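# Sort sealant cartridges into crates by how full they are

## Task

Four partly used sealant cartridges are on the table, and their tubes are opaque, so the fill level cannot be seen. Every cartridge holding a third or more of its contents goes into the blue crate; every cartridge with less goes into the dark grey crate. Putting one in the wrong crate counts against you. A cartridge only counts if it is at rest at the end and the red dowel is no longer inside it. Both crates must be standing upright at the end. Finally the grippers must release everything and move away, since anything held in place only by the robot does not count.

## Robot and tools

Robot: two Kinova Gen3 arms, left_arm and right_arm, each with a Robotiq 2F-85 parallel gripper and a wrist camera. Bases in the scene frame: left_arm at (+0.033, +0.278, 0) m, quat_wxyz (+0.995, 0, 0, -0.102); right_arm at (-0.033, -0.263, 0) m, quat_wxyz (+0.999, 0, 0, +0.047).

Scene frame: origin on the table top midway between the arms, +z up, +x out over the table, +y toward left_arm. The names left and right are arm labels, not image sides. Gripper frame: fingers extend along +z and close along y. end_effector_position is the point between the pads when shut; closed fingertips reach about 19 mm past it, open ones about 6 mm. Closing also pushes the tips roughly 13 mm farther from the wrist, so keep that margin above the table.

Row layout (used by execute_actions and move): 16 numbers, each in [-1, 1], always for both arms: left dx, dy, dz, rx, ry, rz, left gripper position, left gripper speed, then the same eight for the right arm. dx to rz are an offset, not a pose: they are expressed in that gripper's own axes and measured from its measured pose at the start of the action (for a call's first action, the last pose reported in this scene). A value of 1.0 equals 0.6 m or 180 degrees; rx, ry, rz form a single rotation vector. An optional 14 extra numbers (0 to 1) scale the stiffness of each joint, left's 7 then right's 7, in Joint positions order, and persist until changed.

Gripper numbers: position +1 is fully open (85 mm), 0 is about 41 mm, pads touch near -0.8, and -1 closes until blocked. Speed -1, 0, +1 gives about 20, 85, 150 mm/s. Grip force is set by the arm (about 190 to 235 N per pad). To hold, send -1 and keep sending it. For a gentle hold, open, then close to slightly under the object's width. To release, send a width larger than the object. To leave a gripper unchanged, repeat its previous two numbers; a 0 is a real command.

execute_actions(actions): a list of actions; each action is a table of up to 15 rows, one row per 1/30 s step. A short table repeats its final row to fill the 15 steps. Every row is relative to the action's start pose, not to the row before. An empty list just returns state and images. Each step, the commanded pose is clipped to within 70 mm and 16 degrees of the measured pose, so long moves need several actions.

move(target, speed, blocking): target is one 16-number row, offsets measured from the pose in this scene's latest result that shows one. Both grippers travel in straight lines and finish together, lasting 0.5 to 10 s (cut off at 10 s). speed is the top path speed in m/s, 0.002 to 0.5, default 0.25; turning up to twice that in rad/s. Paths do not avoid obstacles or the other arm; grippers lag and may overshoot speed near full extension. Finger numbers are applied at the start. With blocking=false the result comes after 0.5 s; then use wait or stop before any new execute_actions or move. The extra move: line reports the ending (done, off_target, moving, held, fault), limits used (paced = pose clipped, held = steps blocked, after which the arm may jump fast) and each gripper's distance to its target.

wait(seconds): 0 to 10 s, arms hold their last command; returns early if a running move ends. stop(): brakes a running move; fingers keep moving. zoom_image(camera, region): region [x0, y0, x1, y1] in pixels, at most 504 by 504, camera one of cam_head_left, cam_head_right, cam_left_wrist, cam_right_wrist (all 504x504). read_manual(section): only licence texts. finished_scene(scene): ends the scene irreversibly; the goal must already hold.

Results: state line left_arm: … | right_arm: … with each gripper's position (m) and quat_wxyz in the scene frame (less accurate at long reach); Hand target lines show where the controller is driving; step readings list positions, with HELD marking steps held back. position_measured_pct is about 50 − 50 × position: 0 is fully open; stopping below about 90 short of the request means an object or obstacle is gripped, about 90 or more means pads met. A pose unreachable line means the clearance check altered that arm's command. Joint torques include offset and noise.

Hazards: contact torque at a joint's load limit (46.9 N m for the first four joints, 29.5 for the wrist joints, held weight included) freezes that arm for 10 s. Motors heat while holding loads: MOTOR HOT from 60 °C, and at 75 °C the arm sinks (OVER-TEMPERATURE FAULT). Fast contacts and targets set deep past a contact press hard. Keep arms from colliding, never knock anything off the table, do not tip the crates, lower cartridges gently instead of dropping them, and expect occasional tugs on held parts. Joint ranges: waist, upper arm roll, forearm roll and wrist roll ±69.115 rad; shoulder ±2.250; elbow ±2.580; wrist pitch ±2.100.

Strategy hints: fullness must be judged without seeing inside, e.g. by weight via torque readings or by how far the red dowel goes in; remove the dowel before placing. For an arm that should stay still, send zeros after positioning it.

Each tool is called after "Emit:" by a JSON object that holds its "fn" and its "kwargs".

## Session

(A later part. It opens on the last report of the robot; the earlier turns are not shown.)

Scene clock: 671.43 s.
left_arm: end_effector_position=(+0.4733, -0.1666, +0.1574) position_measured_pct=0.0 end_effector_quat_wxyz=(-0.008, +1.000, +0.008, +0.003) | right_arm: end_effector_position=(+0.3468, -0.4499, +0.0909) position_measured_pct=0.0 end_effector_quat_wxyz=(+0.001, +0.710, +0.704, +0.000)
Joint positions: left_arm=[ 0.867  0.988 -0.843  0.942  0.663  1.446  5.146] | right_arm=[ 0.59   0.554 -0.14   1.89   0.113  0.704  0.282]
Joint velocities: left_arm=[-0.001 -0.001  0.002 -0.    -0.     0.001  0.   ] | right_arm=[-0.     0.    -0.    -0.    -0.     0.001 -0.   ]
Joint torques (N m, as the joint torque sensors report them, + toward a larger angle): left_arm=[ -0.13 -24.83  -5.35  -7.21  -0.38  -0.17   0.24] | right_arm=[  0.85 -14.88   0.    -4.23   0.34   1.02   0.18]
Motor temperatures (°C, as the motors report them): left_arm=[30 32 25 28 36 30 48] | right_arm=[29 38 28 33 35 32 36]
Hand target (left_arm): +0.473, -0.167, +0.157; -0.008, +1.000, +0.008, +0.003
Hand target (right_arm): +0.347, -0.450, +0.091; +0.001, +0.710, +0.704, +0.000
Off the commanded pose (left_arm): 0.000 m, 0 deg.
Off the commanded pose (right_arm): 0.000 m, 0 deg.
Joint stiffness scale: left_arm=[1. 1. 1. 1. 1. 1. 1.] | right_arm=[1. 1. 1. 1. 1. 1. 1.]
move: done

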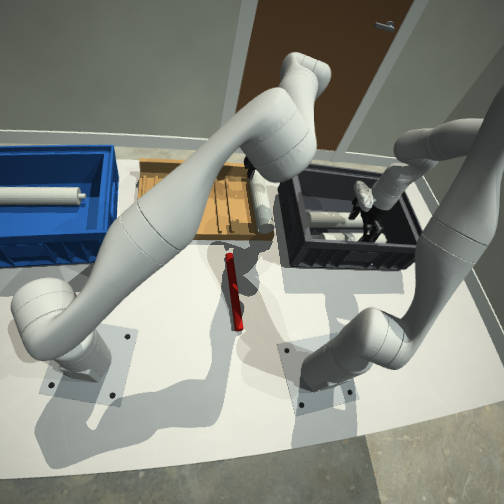

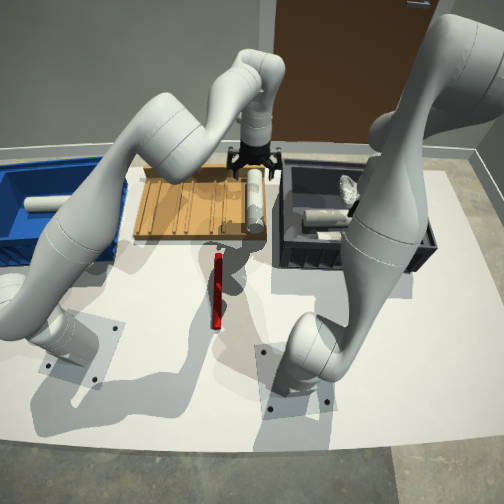

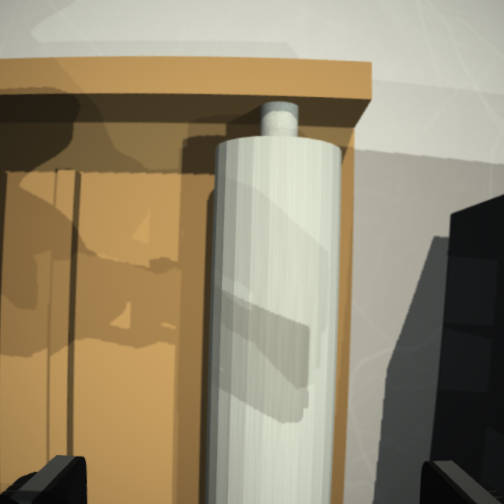

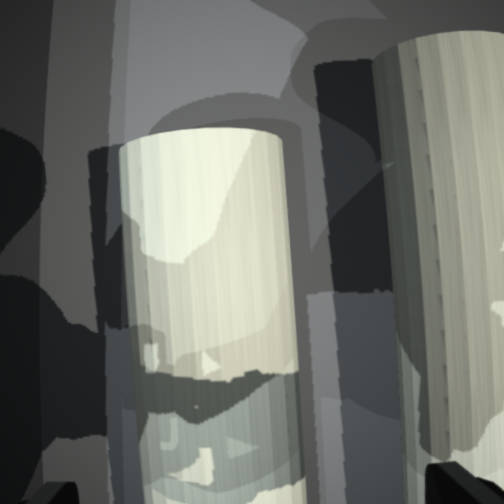

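Emit:
{"fn": "move", "kwargs": {"target": [-0.015, 0.011, 0.13, 0, 0, 0, 1, 0, 0, 0.03, -0.33, 0, 0, 0, 0.6, 0], "speed": 0.18}}

Emit:
{"fn": "move", "kwargs": {"target": [0, 0, 0, 0, 0, 0, -1, 0, 0, 0, 0, 0, 0, 0, 0.6, 0]}}

Emit:
{"fn": "move", "kwargs": {"target": [0, 0, -0.28, 0, 0, 0, -1, 0, 0, 0, 0, 0, 0, 0, 0.6, 0], "speed": 0.25}}

Scene clock: 680.70 s.
left_arm: end_effector_position=(+0.4674, -0.1700, +0.0830) position_measured_pct=0.0 end_effector_quat_wxyz=(-0.010, +1.000, +0.010, +0.005) | right_arm: end_effector_position=(+0.3636, -0.4543, +0.2867) position_measured_pct=19.8 end_effector_quat_wxyz=(+0.002, +0.713, +0.701, -0.003)
Joint positions: left_arm=[ 0.887  1.055 -0.789  1.051  0.678  1.278  5.131] | right_arm=[ 0.594  0.335 -0.158  1.509  0.061  1.301  0.318]
Joint velocities: left_arm=[-0.     0.001  0.005  0.     0.    -0.002  0.   ] | right_arm=[ 0.001  0.001 -0.003 -0.002 -0.     0.002  0.001]
Joint torques (N m, as the joint torque sensors report them, + toward a larger angle): left_arm=[ -0.25 -25.12  -5.64  -6.91  -0.21  -0.18   0.03] | right_arm=[  0.31 -14.66   0.02  -8.64  -0.08   0.43   0.34]
Motor temperatures (°C, as the motors report them): left_arm=[30 32 25 28 36 30 48] | right_arm=[29 38 28 33 35 32 36]
Hand target (left_arm): +0.465, -0.172, +0.079; -0.008, +1.000, +0.008, +0.003
Hand target (right_arm): +0.365, -0.450, +0.289; +0.001, +0.710, +0.704, +0.001
Off the commanded pose (left_arm): 0.005 m, 0 deg.
Off the commanded pose (right_arm): 0.005 m, 1 deg.
Joint stiffness scale: left_arm=[1. 1. 1. 1. 1. 1. 1.] | right_arm=[1. 1. 1. 1. 1. 1. 1.]
move: off_target (left_arm, right_arm)

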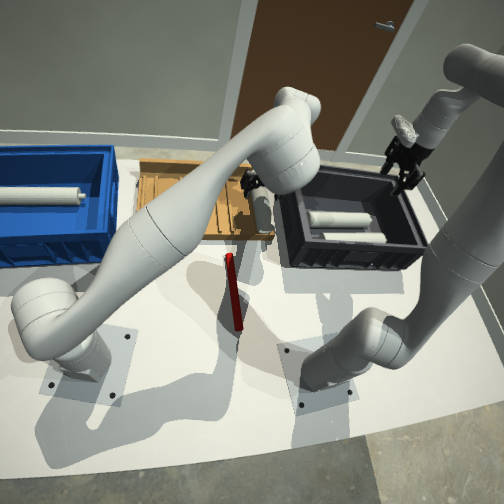

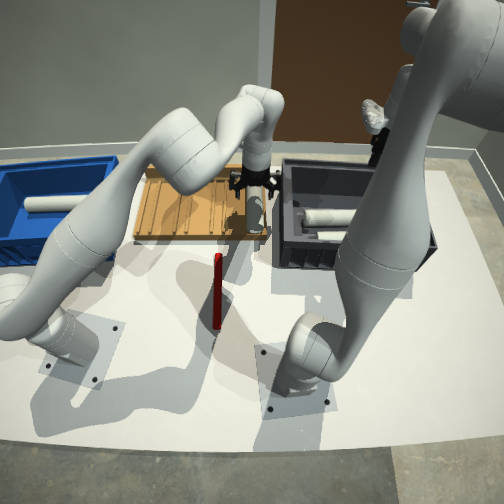

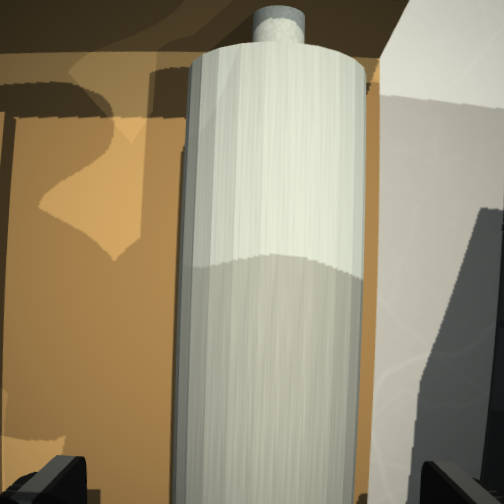

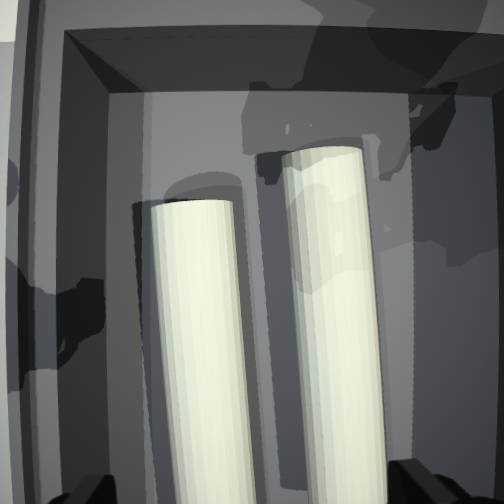

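Scene clock: 681.60 s.
left_arm: end_effector_position=(+0.4674, -0.1708, +0.0843) position_measured_pct=51.6 end_effector_quat_wxyz=(-0.009, +1.000, +0.009, +0.006) | right_arm: end_effector_position=(+0.3636, -0.4543, +0.2867) position_measured_pct=19.8 end_effector_quat_wxyz=(+0.002, +0.713, +0.701, -0.003)
Joint positions: left_arm=[ 0.887  1.053 -0.789  1.051  0.678  1.278  5.131] | right_arm=[ 0.594  0.335 -0.158  1.509  0.061  1.301  0.318]
Joint velocities: left_arm=[-0.    -0.001  0.     0.     0.    -0.001  0.001] | right_arm=[ 0.    -0.    -0.    -0.    -0.002  0.001  0.002]
Joint torques (N m, as the joint torque sensors report them, + toward a larger angle): left_arm=[ -2.84 -20.9   -6.19  -4.66  -1.43  -0.24   0.1 ] | right_arm=[  0.39 -14.82   0.12  -8.37   0.27   0.64   0.33]
Motor temperatures (°C, as the motors report them): left_arm=[30 32 25 28 36 30 48] | right_arm=[29 38 28 33 35 32 36]
Hand target (left_arm): +0.467, -0.170, +0.083; -0.010, +1.000, +0.010, +0.005
Hand target (right_arm): +0.364, -0.454, +0.287; +0.002, +0.713, +0.701, -0.003
Off the commanded pose (left_arm): 0.002 m, 0 deg.
Off the commanded pose (right_arm): 0.000 m, 0 deg.
Joint stiffness scale: left_arm=[1. 1. 1. 1. 1. 1. 1.] | right_arm=[1. 1. 1. 1. 1. 1. 1.]
move: done

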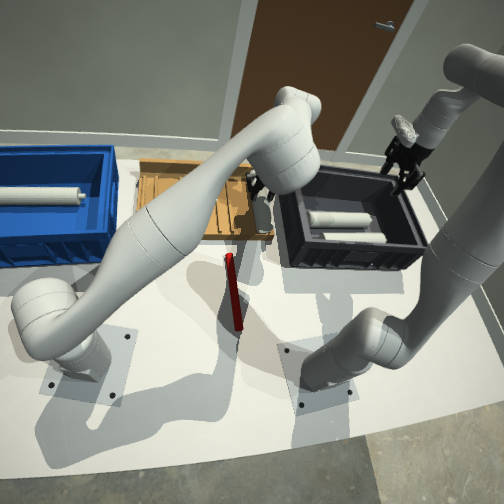

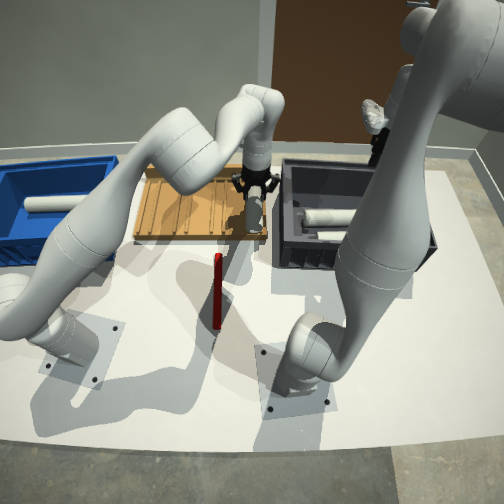

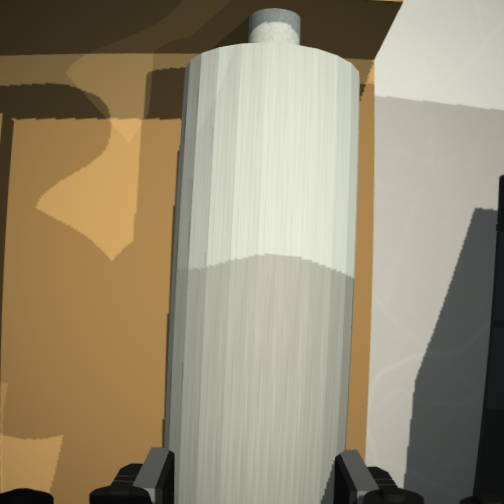

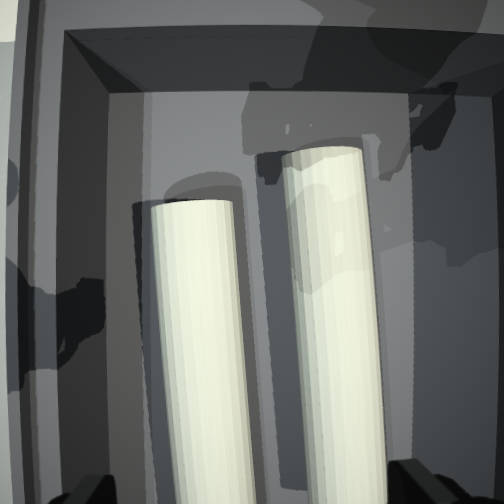

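Scene clock: 682.83 s.
left_arm: end_effector_position=(+0.4629, -0.1771, +0.2495) position_measured_pct=51.6 end_effector_quat_wxyz=(-0.007, +1.000, +0.004, +0.003) | right_arm: end_effector_position=(+0.3636, -0.4543, +0.2867) position_measured_pct=19.8 end_effector_quat_wxyz=(+0.002, +0.713, +0.701, -0.003)
Joint positions: left_arm=[ 0.836  0.922 -0.843  0.734  0.625  1.665  5.234] | right_arm=[ 0.594  0.335 -0.158  1.509  0.061  1.301  0.318]
Joint velocities: left_arm=[-0.005  0.002 -0.    -0.003  0.     0.001  0.001] | right_arm=[-0.001  0.    -0.     0.     0.001 -0.001 -0.   ]
Joint torques (N m, as the joint torque sensors report them, + toward a larger angle): left_arm=[ -0.11 -26.71  -4.6   -8.25  -0.44  -0.12   0.12] | right_arm=[  0.36 -15.38  -0.22  -8.38   0.15   0.47   0.1 ]
Motor temperatures (°C, as the motors report them): left_arm=[30 32 25 28 36 30 48] | right_arm=[29 38 28 33 35 32 36]
Hand target (left_arm): +0.465, -0.174, +0.252; -0.009, +1.000, +0.009, +0.006
Hand target (right_arm): +0.364, -0.454, +0.287; +0.002, +0.713, +0.701, -0.003
Off the commanded pose (left_arm): 0.005 m, 1 deg.
Off the commanded pose (right_arm): 0.000 m, 0 deg.
Joint stiffness scale: left_arm=[1. 1. 1. 1. 1. 1. 1.] | right_arm=[1. 1. 1. 1. 1. 1. 1.]
move: off_target (left_arm)

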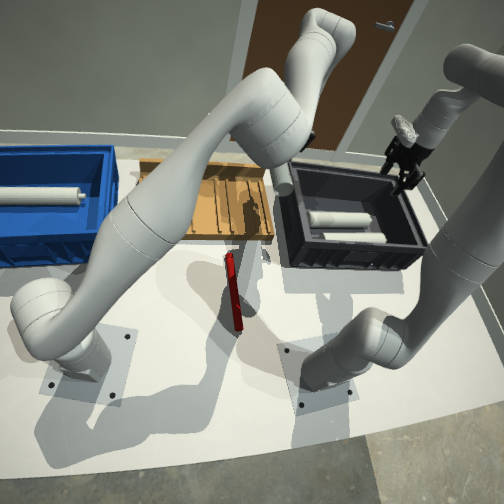

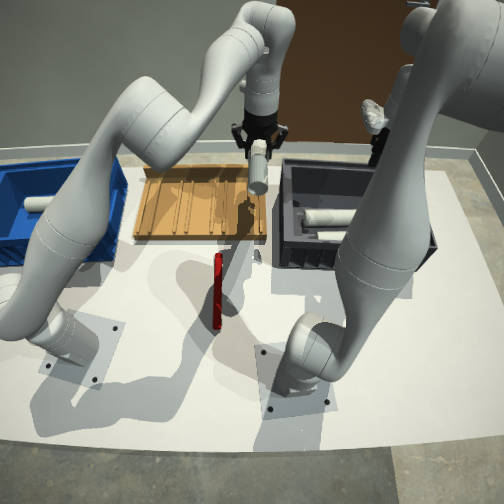

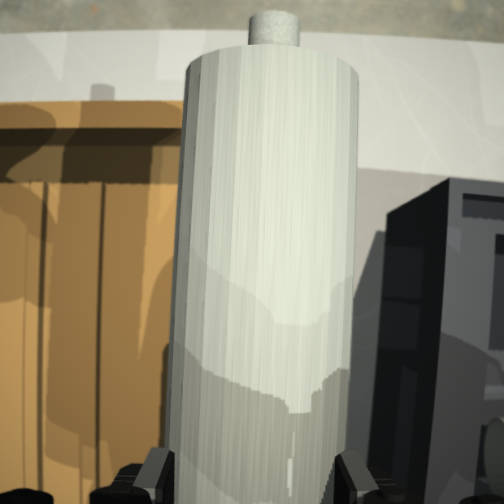

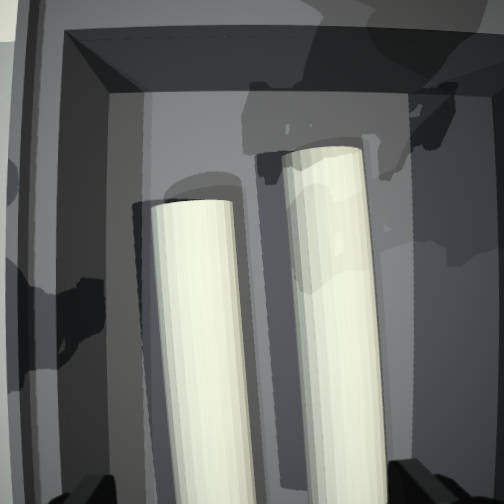

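Emit:
{"fn": "move", "kwargs": {"target": [-0.12, -1, 0, 0, 0, 0.5, -1, 0, 0, 0, 0, 0, 0, 0, 0.6, 0], "speed": 0.25}}

Emit:
{"fn": "move", "kwargs": {"target": [-0.08, 0, 0.27, 0, 0, 0, -1, 0, 0, 0, 0, 0, 0, 0, 0.6, 0], "speed": 0.18}}

Scene clock: 693.40 s.
left_arm: end_effector_position=(+0.3846, +0.4237, +0.2581) position_measured_pct=51.6 end_effector_quat_wxyz=(-0.010, +0.712, -0.702, -0.003) | right_arm: end_effector_position=(+0.3636, -0.4543, +0.2867) position_measured_pct=19.8 end_effector_quat_wxyz=(+0.002, +0.713, +0.701, -0.003)
Joint positions: left_arm=[ 0.1    0.329 -0.982  1.756  0.283  1.193  2.401] | right_arm=[ 0.594  0.335 -0.158  1.509  0.061  1.301  0.318]
Joint velocities: left_arm=[-0.008 -0.    -0.    -0.    -0.    -0.001  0.001] | right_arm=[-0.     0.001 -0.    -0.001  0.001 -0.     0.   ]
Joint torques (N m, as the joint torque sensors report them, + toward a larger angle): left_arm=[ -0.55 -12.52  -3.31  -9.39  -0.11   0.14   0.08] | right_arm=[ -0.08 -14.38  -0.19  -8.8    0.1    0.6    0.29]
Motor temperatures (°C, as the motors report them): left_arm=[30 32 25 28 36 30 48] | right_arm=[29 38 28 33 35 32 36]
Hand target (left_arm): +0.386, +0.421, +0.258; -0.008, +0.710, -0.704, -0.001
Hand target (right_arm): +0.364, -0.454, +0.287; +0.002, +0.713, +0.701, -0.003
Off the commanded pose (left_arm): 0.002 m, 0 deg.
Off the commanded pose (right_arm): 0.000 m, 0 deg.
Joint stiffness scale: left_arm=[1. 1. 1. 1. 1. 1. 1.] | right_arm=[1. 1. 1. 1. 1. 1. 1.]
move: done

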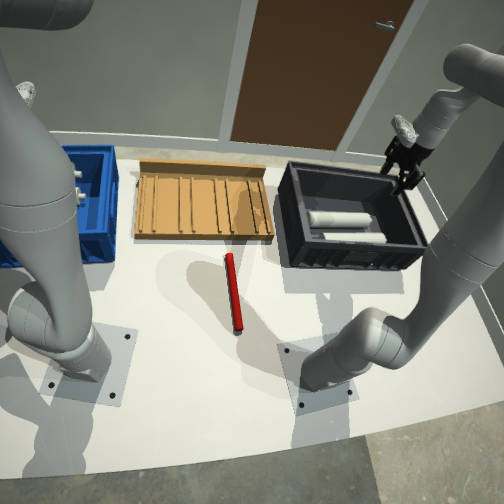

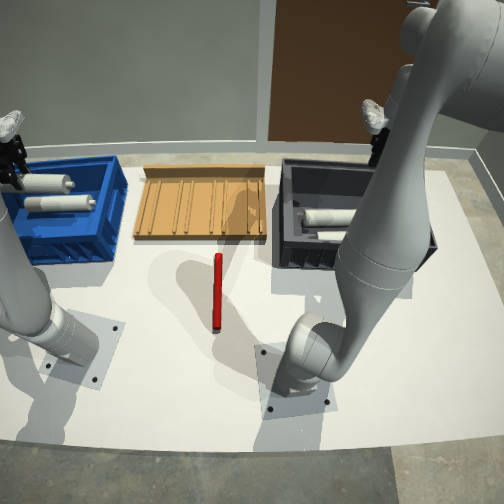

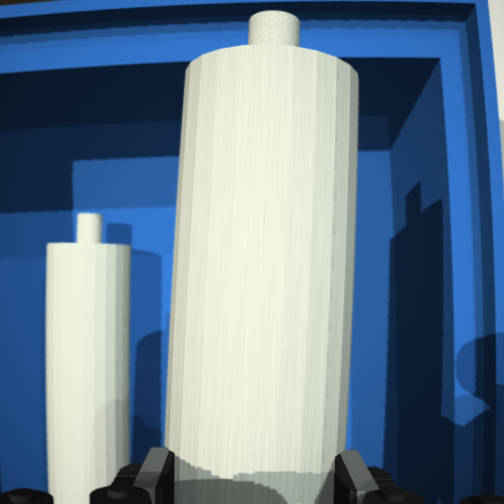

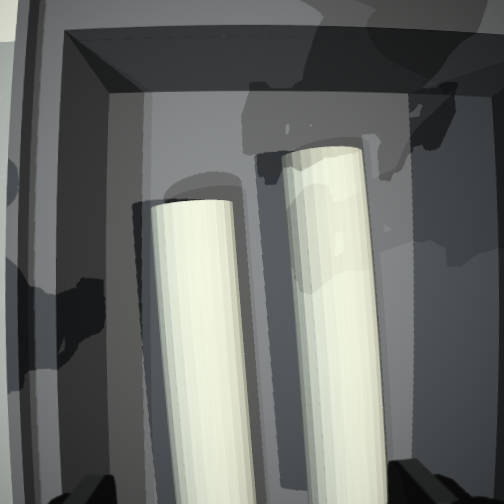

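Scene clock: 694.93 s.
left_arm: end_effector_position=(+0.3854, +0.4766, +0.1003) position_measured_pct=51.6 end_effector_quat_wxyz=(-0.012, +0.712, -0.702, -0.005) | right_arm: end_effector_position=(+0.3636, -0.4543, +0.2867) position_measured_pct=19.8 end_effector_quat_wxyz=(+0.002, +0.713, +0.701, -0.003)
Joint positions: left_arm=[-0.197  0.623 -0.824  1.946  0.611  0.816  2.006] | right_arm=[ 0.594  0.335 -0.158  1.509  0.061  1.301  0.318]
Joint velocities: left_arm=[-0.009  0.001  0.005  0.    -0.    -0.003 -0.   ] | right_arm=[-0.     0.    -0.    -0.001 -0.    -0.001 -0.001]
Joint torques (N m, as the joint torque sensors report them, + toward a larger angle): left_arm=[ -0.18 -16.69  -4.42  -6.41  -0.2    0.03  -0.02] | right_arm=[  0.28 -15.1   -0.02  -8.16   0.2    0.22   0.21]
Motor temperatures (°C, as the motors report them): left_arm=[30 32 25 28 36 30 48] | right_arm=[29 38 28 33 35 32 36]
Hand target (left_arm): +0.385, +0.476, +0.098; -0.011, +0.712, -0.702, -0.004
Hand target (right_arm): +0.364, -0.454, +0.287; +0.002, +0.713, +0.701, -0.003
Off the commanded pose (left_arm): 0.004 m, 0 deg.
Off the commanded pose (right_arm): 0.000 m, 0 deg.
Joint stiffness scale: left_arm=[1. 1. 1. 1. 1. 1. 1.] | right_arm=[1. 1. 1. 1. 1. 1. 1.]
move: off_target (left_arm)

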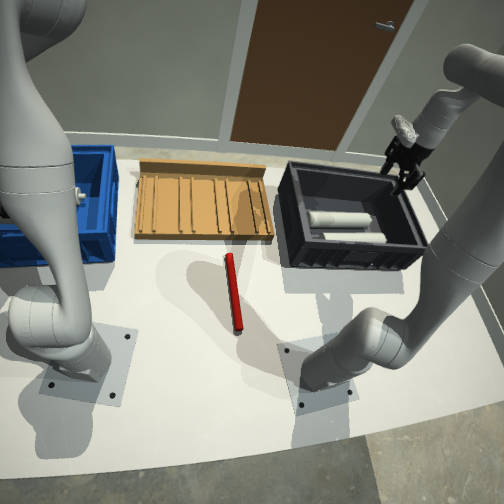

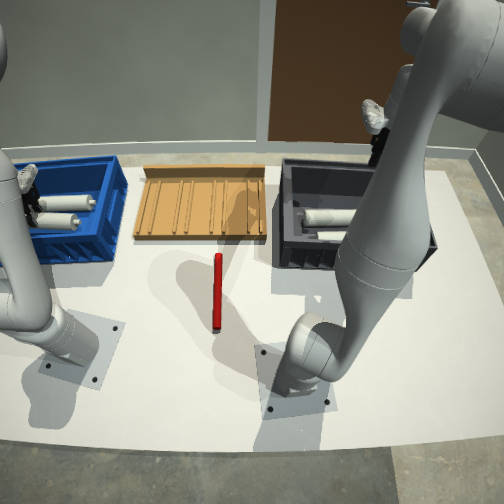

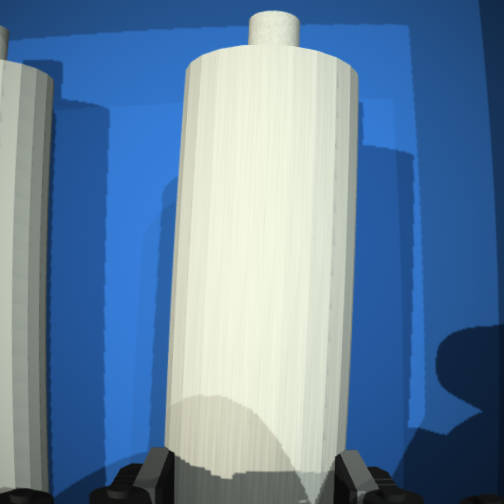

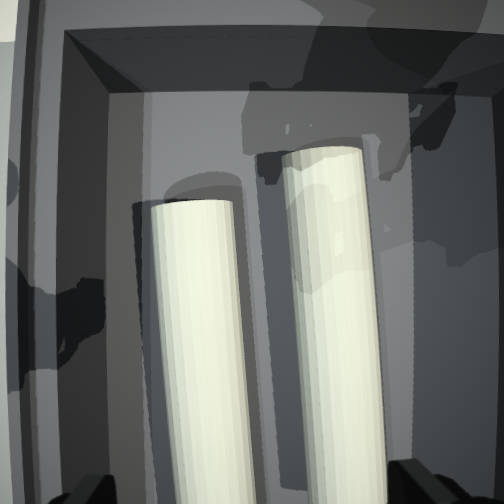

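Emit:
{"fn": "move", "kwargs": {"target": [0, 0, 0.045, 0, 0, 0, -1, 0, 0, 0, 0, 0, 0, 0, 0.6, 0], "speed": 0.08}}

Emit:
{"fn": "move", "kwargs": {"target": [0, 0, 0, 0, 0, 0, 0.6, 0, 0, 0, 0, 0, 0, 0, 0.6, 0]}}

Emit:
{"fn": "move", "kwargs": {"target": [0, 0, -0.33, 0, 0, 0, 0.6, 0, 0, 0, 0, 0, 0, 0, 0.6, 0], "speed": 0.25}}

Scene clock: 701.80 s.
left_arm: end_effector_position=(+0.3859, +0.4784, +0.0759) position_measured_pct=51.6 end_effector_quat_wxyz=(-0.013, +0.711, -0.703, -0.006) | right_arm: end_effector_position=(+0.3636, -0.4543, +0.2867) position_measured_pct=19.8 end_effector_quat_wxyz=(+0.002, +0.713, +0.701, -0.003)
Joint positions: left_arm=[-0.234  0.665 -0.775  1.967  0.658  0.752  1.965] | right_arm=[ 0.594  0.335 -0.158  1.509  0.061  1.301  0.318]
Joint velocities: left_arm=[-0.01   0.002  0.009  0.     0.    -0.004 -0.   ] | right_arm=[ 0.001  0.001  0.     0.    -0.    -0.001 -0.001]
Joint torques (N m, as the joint torque sensors report them, + toward a larger angle): left_arm=[ -0.73 -17.33  -4.38  -5.63  -0.12   0.22   0.1 ] | right_arm=[ -0.08 -15.02  -0.64  -8.86   0.     0.21  -0.13]
Motor temperatures (°C, as the motors report them): left_arm=[30 32 25 28 36 30 48] | right_arm=[29 38 28 33 35 32 36]
Hand target (left_arm): +0.386, +0.477, +0.073; -0.012, +0.712, -0.702, -0.005
Hand target (right_arm): +0.364, -0.454, +0.287; +0.002, +0.713, +0.701, -0.003
Off the commanded pose (left_arm): 0.003 m, 0 deg.
Off the commanded pose (right_arm): 0.000 m, 0 deg.
Joint stiffness scale: left_arm=[1. 1. 1. 1. 1. 1. 1.] | right_arm=[1. 1. 1. 1. 1. 1. 1.]
move: done

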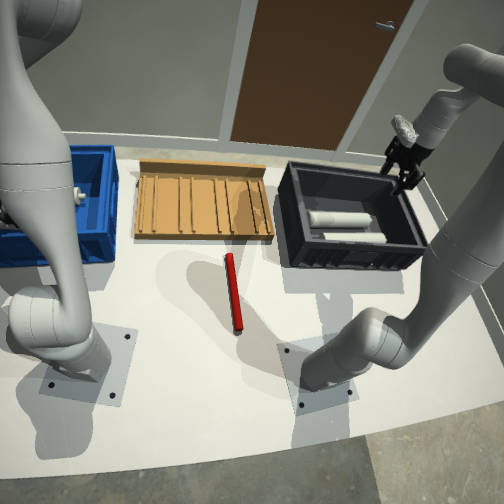

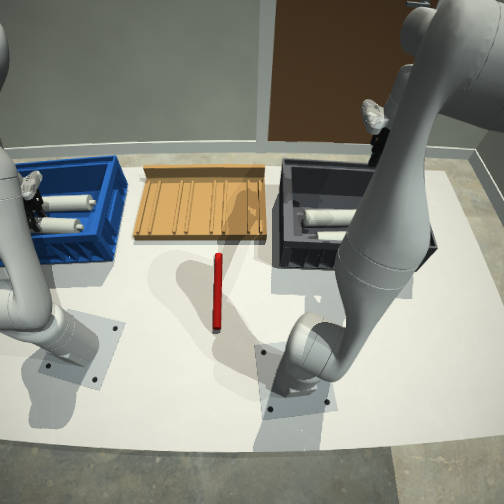

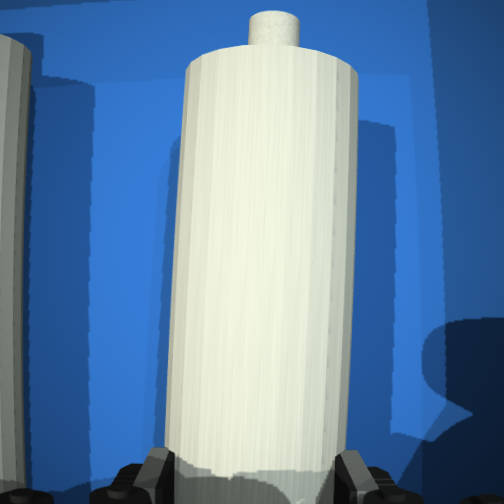

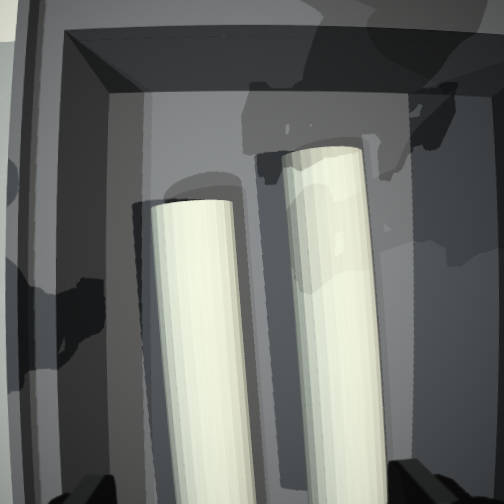

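Scene clock: 702.53 s.
left_arm: end_effector_position=(+0.3859, +0.4784, +0.0759) position_measured_pct=19.8 end_effector_quat_wxyz=(-0.013, +0.711, -0.703, -0.006) | right_arm: end_effector_position=(+0.3636, -0.4543, +0.2867) position_measured_pct=19.8 end_effector_quat_wxyz=(+0.002, +0.713, +0.701, -0.003)
Joint positions: left_arm=[-0.234  0.665 -0.775  1.967  0.658  0.752  1.965] | right_arm=[ 0.594  0.335 -0.158  1.509  0.061  1.301  0.318]
Joint velocities: left_arm=[ 0.001 -0.    -0.001 -0.     0.     0.    -0.   ] | right_arm=[-0.     0.001  0.     0.    -0.001 -0.002  0.001]
Joint torques (N m, as the joint torque sensors report them, + toward a larger angle): left_arm=[ -0.1  -15.83  -3.81  -5.18  -0.22   0.06   0.04] | right_arm=[  0.72 -14.86   0.05  -8.39   0.2    0.09   0.25]
Motor temperatures (°C, as the motors report them): left_arm=[30 32 25 28 36 30 48] | right_arm=[29 38 28 33 35 32 36]
Hand target (left_arm): +0.386, +0.478, +0.076; -0.013, +0.711, -0.703, -0.006
Hand target (right_arm): +0.364, -0.454, +0.287; +0.002, +0.713, +0.701, -0.003
Off the commanded pose (left_arm): 0.000 m, 0 deg.
Off the commanded pose (right_arm): 0.000 m, 0 deg.
Joint stiffness scale: left_arm=[1. 1. 1. 1. 1. 1. 1.] | right_arm=[1. 1. 1. 1. 1. 1. 1.]
move: done

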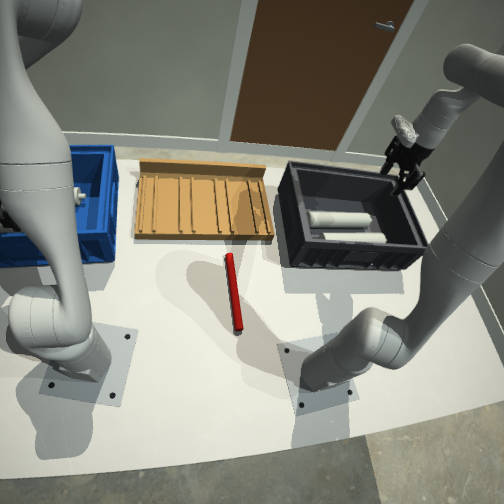

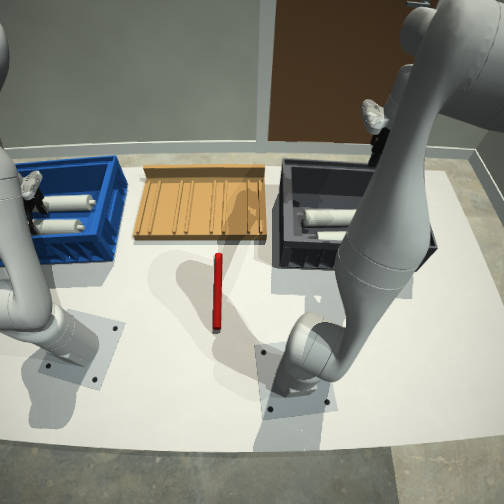

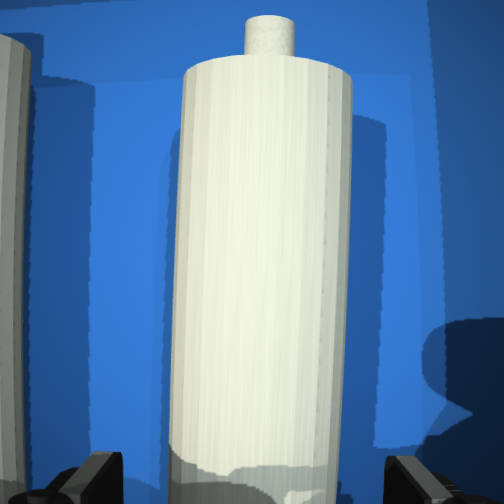

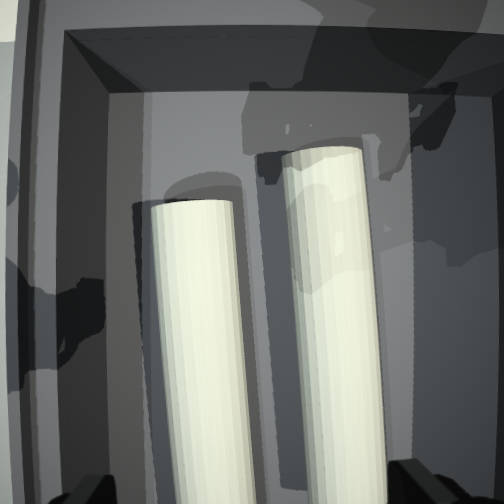

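Scene clock: 703.87 s.
left_arm: end_effector_position=(+0.3863, +0.4708, +0.2707) position_measured_pct=19.8 end_effector_quat_wxyz=(-0.011, +0.710, -0.704, -0.003) | right_arm: end_effector_position=(+0.3636, -0.4543, +0.2867) position_measured_pct=19.8 end_effector_quat_wxyz=(+0.002, +0.713, +0.701, -0.003)
Joint positions: left_arm=[-0.043  0.371 -0.978  1.666  0.316  1.253  2.27 ] | right_arm=[ 0.594  0.335 -0.158  1.509  0.061  1.301  0.318]
Joint velocities: left_arm=[ 0.005 -0.003 -0.003 -0.001  0.     0.002  0.   ] | right_arm=[ 0.     0.001 -0.    -0.002  0.001  0.001  0.003]
Joint torques (N m, as the joint torque sensors report them, + toward a larger angle): left_arm=[  0.   -12.55  -3.32  -8.65   0.06  -0.29   0.14] | right_arm=[  0.49 -14.71   0.11  -8.65   0.29   0.31   0.09]
Motor temperatures (°C, as the motors report them): left_arm=[30 32 25 28 36 30 48] | right_arm=[29 38 28 33 35 32 36]
Hand target (left_arm): +0.384, +0.473, +0.273; -0.012, +0.711, -0.703, -0.005
Hand target (right_arm): +0.364, -0.454, +0.287; +0.002, +0.713, +0.701, -0.003
Off the commanded pose (left_arm): 0.004 m, 1 deg.
Off the commanded pose (right_arm): 0.000 m, 0 deg.
Joint stiffness scale: left_arm=[1. 1. 1. 1. 1. 1. 1.] | right_arm=[1. 1. 1. 1. 1. 1. 1.]
move: off_target (left_arm)

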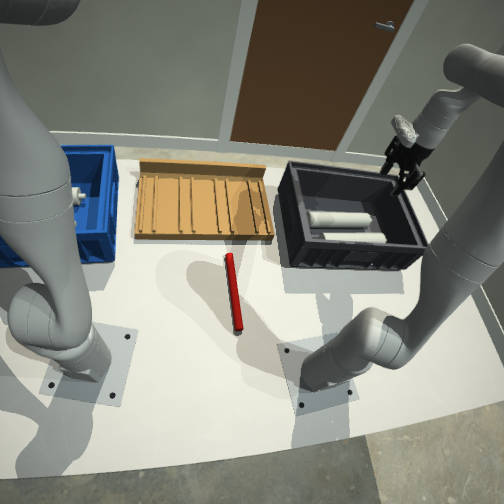

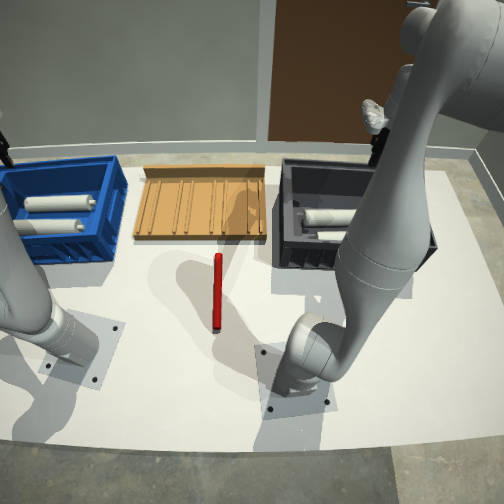

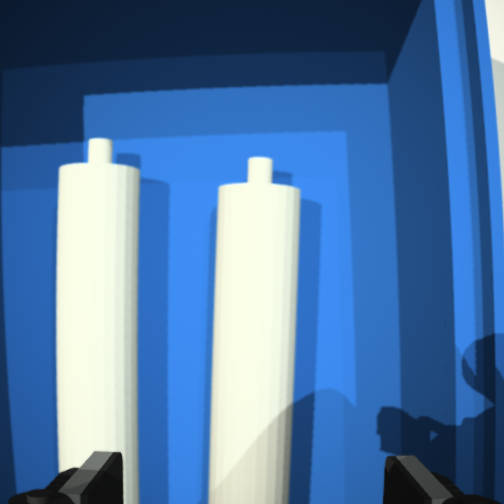

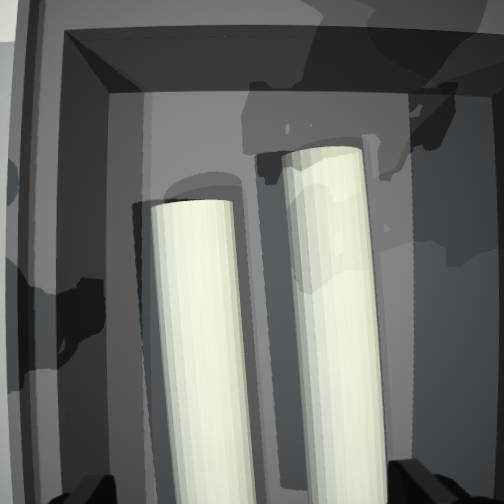

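Emit:
{"fn": "finished_scene", "kwargs": {"scene": 1}}

The scene is finished: the task was done.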